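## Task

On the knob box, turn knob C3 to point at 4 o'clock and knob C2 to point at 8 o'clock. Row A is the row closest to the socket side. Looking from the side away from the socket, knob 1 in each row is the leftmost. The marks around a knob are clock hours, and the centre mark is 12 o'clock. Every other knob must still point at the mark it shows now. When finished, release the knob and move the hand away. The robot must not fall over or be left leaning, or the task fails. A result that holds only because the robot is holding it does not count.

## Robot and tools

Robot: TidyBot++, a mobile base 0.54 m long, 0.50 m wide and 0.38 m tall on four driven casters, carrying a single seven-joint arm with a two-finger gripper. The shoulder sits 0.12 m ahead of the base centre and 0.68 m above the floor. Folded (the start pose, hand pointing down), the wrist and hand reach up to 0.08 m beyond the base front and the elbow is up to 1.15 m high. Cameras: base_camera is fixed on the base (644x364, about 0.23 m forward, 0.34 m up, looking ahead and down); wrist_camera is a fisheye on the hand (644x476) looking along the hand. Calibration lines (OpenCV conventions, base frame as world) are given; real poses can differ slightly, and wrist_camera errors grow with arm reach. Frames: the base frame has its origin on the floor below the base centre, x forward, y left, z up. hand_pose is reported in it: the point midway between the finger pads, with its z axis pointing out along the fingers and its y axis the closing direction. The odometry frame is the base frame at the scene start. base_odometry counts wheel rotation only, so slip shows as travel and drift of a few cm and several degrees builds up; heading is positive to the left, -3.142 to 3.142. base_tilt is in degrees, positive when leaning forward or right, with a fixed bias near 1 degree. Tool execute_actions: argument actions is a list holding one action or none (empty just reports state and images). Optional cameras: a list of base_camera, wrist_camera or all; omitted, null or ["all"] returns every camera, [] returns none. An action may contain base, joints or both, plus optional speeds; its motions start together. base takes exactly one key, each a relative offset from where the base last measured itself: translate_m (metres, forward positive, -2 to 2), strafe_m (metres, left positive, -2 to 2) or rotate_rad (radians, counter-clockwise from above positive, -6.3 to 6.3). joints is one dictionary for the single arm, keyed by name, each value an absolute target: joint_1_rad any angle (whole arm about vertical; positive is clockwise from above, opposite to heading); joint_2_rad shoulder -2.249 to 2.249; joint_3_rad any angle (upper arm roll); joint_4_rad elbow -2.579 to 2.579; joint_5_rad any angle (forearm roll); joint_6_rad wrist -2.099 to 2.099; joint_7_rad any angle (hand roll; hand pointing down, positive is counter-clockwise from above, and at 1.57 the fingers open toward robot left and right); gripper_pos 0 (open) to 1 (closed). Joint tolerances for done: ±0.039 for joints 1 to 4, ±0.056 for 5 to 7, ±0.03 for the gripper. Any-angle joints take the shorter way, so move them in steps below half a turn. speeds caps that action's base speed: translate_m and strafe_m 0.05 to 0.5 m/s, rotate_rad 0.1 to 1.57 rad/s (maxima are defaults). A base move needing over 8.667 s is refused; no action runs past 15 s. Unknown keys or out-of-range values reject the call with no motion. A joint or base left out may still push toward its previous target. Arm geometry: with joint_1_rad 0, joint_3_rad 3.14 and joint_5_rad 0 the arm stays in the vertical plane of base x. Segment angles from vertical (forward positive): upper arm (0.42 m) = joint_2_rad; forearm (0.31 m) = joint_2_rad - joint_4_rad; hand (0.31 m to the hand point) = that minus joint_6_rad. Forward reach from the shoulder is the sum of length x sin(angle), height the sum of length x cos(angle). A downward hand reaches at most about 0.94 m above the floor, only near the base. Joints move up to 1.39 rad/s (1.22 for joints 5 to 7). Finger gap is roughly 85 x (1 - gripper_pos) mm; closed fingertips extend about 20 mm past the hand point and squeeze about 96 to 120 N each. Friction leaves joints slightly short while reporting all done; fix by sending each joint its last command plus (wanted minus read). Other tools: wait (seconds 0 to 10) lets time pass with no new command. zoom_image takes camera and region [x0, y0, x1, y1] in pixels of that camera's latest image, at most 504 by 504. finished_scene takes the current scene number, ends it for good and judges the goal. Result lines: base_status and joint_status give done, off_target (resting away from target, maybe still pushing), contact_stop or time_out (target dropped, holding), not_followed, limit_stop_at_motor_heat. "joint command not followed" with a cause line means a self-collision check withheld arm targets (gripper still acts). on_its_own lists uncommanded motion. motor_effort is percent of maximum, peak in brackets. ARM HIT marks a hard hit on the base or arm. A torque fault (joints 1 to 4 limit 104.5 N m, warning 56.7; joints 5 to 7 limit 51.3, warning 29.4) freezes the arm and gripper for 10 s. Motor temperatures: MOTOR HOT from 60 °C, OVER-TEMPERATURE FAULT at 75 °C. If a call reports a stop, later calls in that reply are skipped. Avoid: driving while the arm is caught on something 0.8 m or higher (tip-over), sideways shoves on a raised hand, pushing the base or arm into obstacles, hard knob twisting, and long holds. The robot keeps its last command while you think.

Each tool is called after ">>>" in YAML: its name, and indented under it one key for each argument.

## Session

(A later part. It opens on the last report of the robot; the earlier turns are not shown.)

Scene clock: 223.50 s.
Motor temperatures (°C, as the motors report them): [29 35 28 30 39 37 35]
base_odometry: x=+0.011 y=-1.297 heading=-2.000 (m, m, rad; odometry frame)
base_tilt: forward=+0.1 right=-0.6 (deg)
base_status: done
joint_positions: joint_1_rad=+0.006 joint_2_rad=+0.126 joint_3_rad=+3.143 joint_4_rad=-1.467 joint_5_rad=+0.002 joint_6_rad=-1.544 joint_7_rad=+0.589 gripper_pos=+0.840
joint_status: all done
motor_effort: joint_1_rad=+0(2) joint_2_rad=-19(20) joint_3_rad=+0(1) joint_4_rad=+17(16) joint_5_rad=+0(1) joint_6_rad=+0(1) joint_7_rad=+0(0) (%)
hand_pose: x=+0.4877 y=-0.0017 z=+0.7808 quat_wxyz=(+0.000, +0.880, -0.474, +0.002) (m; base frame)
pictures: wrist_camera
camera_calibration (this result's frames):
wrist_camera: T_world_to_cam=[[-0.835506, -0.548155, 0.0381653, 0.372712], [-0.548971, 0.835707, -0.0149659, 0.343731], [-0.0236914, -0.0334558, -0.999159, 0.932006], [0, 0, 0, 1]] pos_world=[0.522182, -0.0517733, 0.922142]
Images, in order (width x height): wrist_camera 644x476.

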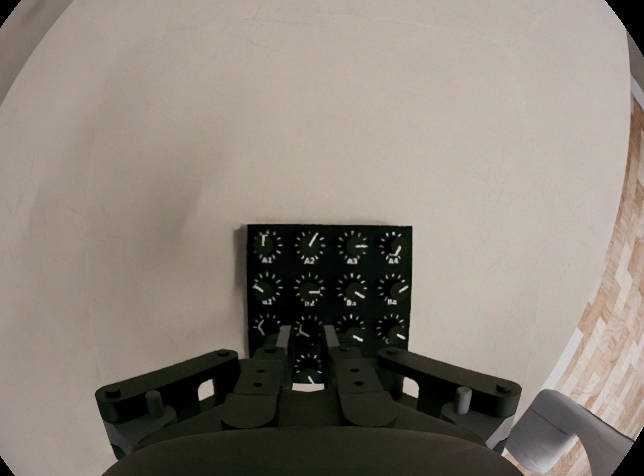

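>>> execute_actions:
  actions:
    - {"joints": {"joint_4_rad": -1.504, "joint_6_rad": -1.49}}
  cameras: []

>>> execute_actions:
  actions:
    - {"joints": {"joint_4_rad": -1.534, "joint_6_rad": -1.461}}
  cameras: ["wrist_camera"]

>>> zoom_image:
  camera: "wrist_camera"
  region: [238, 230, 378, 390]

Scene clock: 227.47 s.
Motor temperatures (°C, as the motors report them): [29 35 28 30 39 37 35]
base_odometry: x=+0.011 y=-1.297 heading=-2.000 (m, m, rad; odometry frame)
base_tilt: forward=+0.1 right=-0.5 (deg)
base_status: not commanded
joint_positions: joint_1_rad=+0.006 joint_2_rad=+0.126 joint_3_rad=+3.143 joint_4_rad=-1.497 joint_5_rad=+0.002 joint_6_rad=-1.517 joint_7_rad=+0.589 gripper_pos=+0.840
joint_status: all done
motor_effort: joint_1_rad=+1(1) joint_2_rad=-19(19) joint_3_rad=+0(0) joint_4_rad=+16(18) joint_5_rad=+0(0) joint_6_rad=-1(0) joint_7_rad=-1(0) (%)
hand_pose: x=+0.4862 y=-0.0017 z=+0.7713 quat_wxyz=(+0.001, +0.880, -0.474, +0.001) (m; base frame)
pictures: none
No camera images: the call's "cameras" was empty. Leave "cameras" out to get every camera's image.

Scene clock: 228.13 s.
Motor temperatures (°C, as the motors report them): [29 35 28 30 39 37 35]
base_odometry: x=+0.011 y=-1.297 heading=-2.000 (m, m, rad; odometry frame)
base_tilt: forward=+0.1 right=-0.5 (deg)
base_status: not commanded
joint_positions: joint_1_rad=+0.006 joint_2_rad=+0.126 joint_3_rad=+3.143 joint_4_rad=-1.527 joint_5_rad=+0.002 joint_6_rad=-1.486 joint_7_rad=+0.589 gripper_pos=+0.840
joint_status: all done
motor_effort: joint_1_rad=+0(1) joint_2_rad=-19(19) joint_3_rad=+0(1) joint_4_rad=+16(17) joint_5_rad=+0(0) joint_6_rad=+0(1) joint_7_rad=-1(1) (%)
hand_pose: x=+0.4860 y=-0.0017 z=+0.7621 quat_wxyz=(+0.000, +0.880, -0.474, +0.001) (m; base frame)
pictures: wrist_camera
camera_calibration (this result's frames):
wrist_camera: T_world_to_cam=[[-0.835361, -0.548236, 0.0401163, 0.370444], [-0.549085, 0.835655, -0.0136587, 0.341562], [-0.0260352, -0.0334372, -0.999102, 0.914408], [0, 0, 0, 1]] pos_world=[0.520808, -0.051762, 0.903391]
Images, in order (width x height): wrist_camera 644x476.

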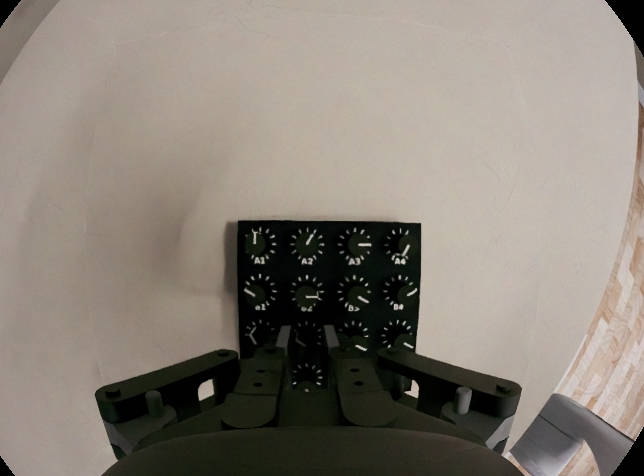

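Region (238, 230, 378, 390) of wrist_camera's 644x476 image, scaled by 3.150; it fills the left 441 columns of this view, and the rest is white.

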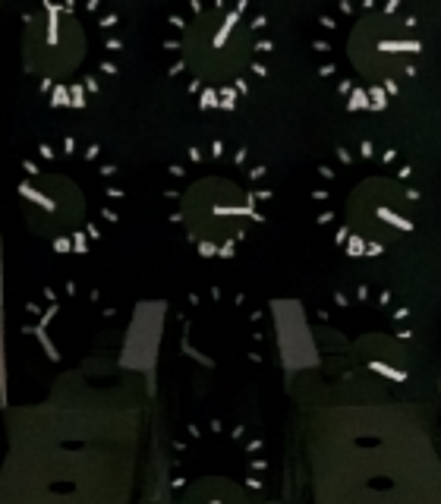

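>>> execute_actions:
  actions:
    - {"joints": {"joint_6_rad": -1.455, "gripper_pos": 0.96}}
  cameras: []

>>> execute_actions:
  actions:
    - {"joints": {"joint_7_rad": 1.648}}
  cameras: ["wrist_camera"]

>>> zoom_image:
  camera: "wrist_camera"
  region: [208, 190, 408, 390]

Scene clock: 232.17 s.
Motor temperatures (°C, as the motors report them): [29 35 28 30 39 37 35]
base_odometry: x=+0.011 y=-1.297 heading=-2.000 (m, m, rad; odometry frame)
base_tilt: forward=+0.1 right=-0.5 (deg)
base_status: not commanded
joint_positions: joint_1_rad=+0.006 joint_2_rad=+0.125 joint_3_rad=+3.143 joint_4_rad=-1.527 joint_5_rad=+0.002 joint_6_rad=-1.483 joint_7_rad=+0.589 gripper_pos=+0.938
joint_status: all done
motor_effort: joint_1_rad=+1(1) joint_2_rad=-18(19) joint_3_rad=+0(0) joint_4_rad=+16(17) joint_5_rad=+0(0) joint_6_rad=+0(0) joint_7_rad=+0(0) (%)
hand_pose: x=+0.4869 y=-0.0017 z=+0.7624 quat_wxyz=(-0.001, +0.880, -0.474, +0.003) (m; base frame)
pictures: none
No camera images: the call's "cameras" was empty. Leave "cameras" out to get every camera's image.

Scene clock: 233.53 s.
Motor temperatures (°C, as the motors report them): [29 35 28 30 39 37 35]
base_odometry: x=+0.011 y=-1.297 heading=-2.000 (m, m, rad; odometry frame)
base_tilt: forward=+0.1 right=-0.5 (deg)
base_status: not commanded
joint_positions: joint_1_rad=+0.006 joint_2_rad=+0.125 joint_3_rad=+3.143 joint_4_rad=-1.527 joint_5_rad=+0.002 joint_6_rad=-1.483 joint_7_rad=+1.637 gripper_pos=+0.938
joint_status: all done
motor_effort: joint_1_rad=-1(1) joint_2_rad=-17(18) joint_3_rad=-2(2) joint_4_rad=+16(17) joint_5_rad=-2(3) joint_6_rad=+0(1) joint_7_rad=+0(1) (%)
hand_pose: x=+0.4869 y=-0.0017 z=+0.7624 quat_wxyz=(+0.001, +1.000, +0.030, +0.003) (m; base frame)
pictures: wrist_camera
camera_calibration (this result's frames):
wrist_camera: T_world_to_cam=[[0.0572467, -0.997426, 0.0431674, -0.0665323], [-0.99817, -0.0580269, -0.0170432, 0.56174], [0.0195042, -0.0421127, -0.998922, 0.892366], [0, 0, 0, 1]] pos_world=[0.547116, 0.00381491, 0.90385]
Images, in order (width x height): wrist_camera 644x476.

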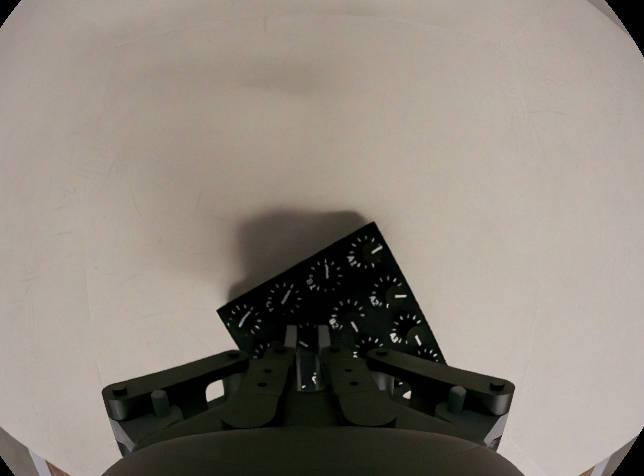

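Region (208, 190, 408, 390) of wrist_camera's 644x476 image, scaled by 2.520.

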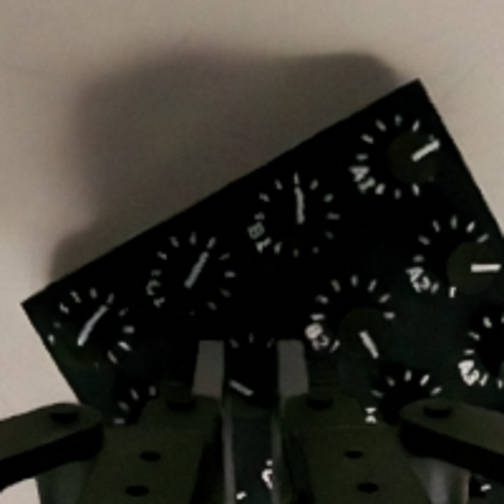

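Rotated 60°. Now release and lift carefully.

>>> execute_actions:
  actions:
    - {"joints": {"gripper_pos": 0.87, "joint_4_rad": -1.521, "joint_6_rad": -1.507, "joint_7_rad": 1.637}}
  cameras: []

>>> execute_actions:
  actions:
    - {"joints": {"joint_4_rad": -1.471, "joint_6_rad": -1.557}}
  cameras: []

>>> execute_actions:
  actions:
    - {"base": {"translate_m": -0.07}, "joints": {"joint_4_rad": -1.33, "joint_6_rad": -1.70, "joint_7_rad": 1.637, "gripper_pos": 0.87}}
  cameras: ["wrist_camera"]

>>> zoom_image:
  camera: "wrist_camera"
  region: [220, 140, 430, 350]

Scene clock: 240.80 s.
Motor temperatures (°C, as the motors report them): [29 35 28 30 39 37 35]
base_odometry: x=+0.011 y=-1.297 heading=-2.000 (m, m, rad; odometry frame)
base_tilt: forward=+0.1 right=-0.5 (deg)
base_status: not commanded
joint_positions: joint_1_rad=+0.006 joint_2_rad=+0.125 joint_3_rad=+3.143 joint_4_rad=-1.526 joint_5_rad=+0.002 joint_6_rad=-1.484 joint_7_rad=+1.637 gripper_pos=+0.870
joint_status: all done
motor_effort: joint_1_rad=+0(1) joint_2_rad=-19(20) joint_3_rad=+0(1) joint_4_rad=+17(19) joint_5_rad=+0(3) joint_6_rad=-1(1) joint_7_rad=+0(0) (%)
hand_pose: x=+0.4868 y=-0.0017 z=+0.7626 quat_wxyz=(+0.001, +1.000, +0.030, +0.003) (m; base frame)
pictures: none
No camera images: the call's "cameras" was empty. Leave "cameras" out to get every camera's image.

Scene clock: 241.53 s.
Motor temperatures (°C, as the motors report them): [29 35 28 30 39 37 35]
base_odometry: x=+0.011 y=-1.297 heading=-2.000 (m, m, rad; odometry frame)
base_tilt: forward=+0.1 right=-0.5 (deg)
base_status: not commanded
joint_positions: joint_1_rad=+0.006 joint_2_rad=+0.125 joint_3_rad=+3.143 joint_4_rad=-1.477 joint_5_rad=+0.002 joint_6_rad=-1.530 joint_7_rad=+1.637 gripper_pos=+0.870
joint_status: all done
motor_effort: joint_1_rad=+0(1) joint_2_rad=-19(19) joint_3_rad=+0(0) joint_4_rad=+17(17) joint_5_rad=+0(0) joint_6_rad=+0(2) joint_7_rad=-1(1) (%)
hand_pose: x=+0.4887 y=-0.0017 z=+0.7782 quat_wxyz=(+0.001, +1.000, +0.030, +0.005) (m; base frame)
pictures: none
No camera images: the call's "cameras" was empty. Leave "cameras" out to get every camera's image.

Scene clock: 242.63 s.
Motor temperatures (°C, as the motors report them): [29 35 28 30 39 37 35]
base_odometry: x=+0.040 y=-1.233 heading=-2.000 (m, m, rad; odometry frame)
base_tilt: forward=+0.1 right=-0.5 (deg)
base_status: done
joint_positions: joint_1_rad=+0.006 joint_2_rad=+0.119 joint_3_rad=+3.143 joint_4_rad=-1.338 joint_5_rad=+0.002 joint_6_rad=-1.677 joint_7_rad=+1.637 gripper_pos=+0.870
joint_status: all done
motor_effort: joint_1_rad=+0(1) joint_2_rad=-18(22) joint_3_rad=+0(0) joint_4_rad=+17(17) joint_5_rad=+0(1) joint_6_rad=-1(0) joint_7_rad=+0(1) (%)
hand_pose: x=+0.4837 y=-0.0017 z=+0.8241 quat_wxyz=(+0.001, +1.000, +0.030, +0.004) (m; base frame)
pictures: wrist_camera
camera_calibration (this result's frames):
wrist_camera: T_world_to_cam=[[0.056856, -0.997445, 0.0432485, -0.0688635], [-0.998163, -0.0576987, -0.0184924, 0.560794], [0.0209406, -0.0421177, -0.998893, 0.953395], [0, 0, 0, 1]] pos_world=[0.543715, 0.00382432, 0.965689]
Images, in order (width x height): wrist_camera 644x476.

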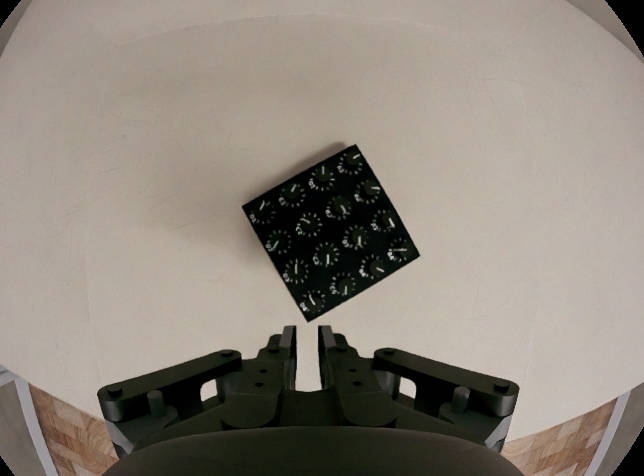

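Region (220, 140, 430, 350) of wrist_camera's 644x476 image, scaled by 2.400.

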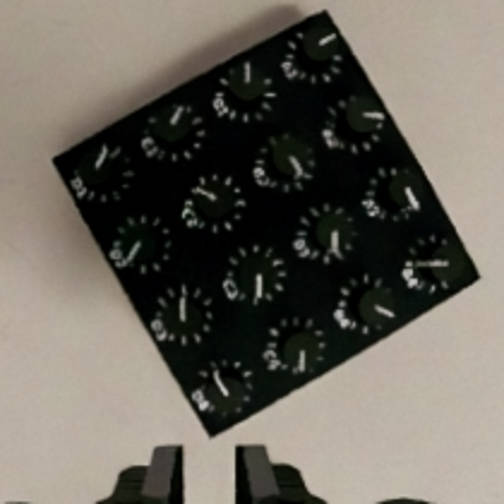

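>>> execute_actions:
  actions:
    - {"base": {"translate_m": -0.3}, "joints": {"joint_2_rad": -0.1, "gripper_pos": 0.0}}
  cameras: []

>>> finished_scene:
  scene: 1

Scene clock: 247.37 s.
Motor temperatures (°C, as the motors report them): [29 35 28 30 39 37 35]
base_odometry: x=+0.165 y=-0.960 heading=-2.000 (m, m, rad; odometry frame)
base_tilt: forward=+0.1 right=-0.5 (deg)
base_status: done
joint_positions: joint_1_rad=+0.006 joint_2_rad=-0.108 joint_3_rad=+3.143 joint_4_rad=-1.336 joint_5_rad=+0.002 joint_6_rad=-1.678 joint_7_rad=+1.637 gripper_pos=+0.000
joint_status: all done
motor_effort: joint_1_rad=+0(1) joint_2_rad=-10(22) joint_3_rad=+0(0) joint_4_rad=+17(18) joint_5_rad=-1(0) joint_6_rad=+1(2) joint_7_rad=+0(0) (%)
hand_pose: x=+0.4425 y=-0.0014 z=+0.9034 quat_wxyz=(+0.005, +0.993, +0.029, +0.118) (m; base frame)
pictures: none
No camera images: the call's "cameras" was empty. Leave "cameras" out to get every camera's image.

The scene is finished: the task was done.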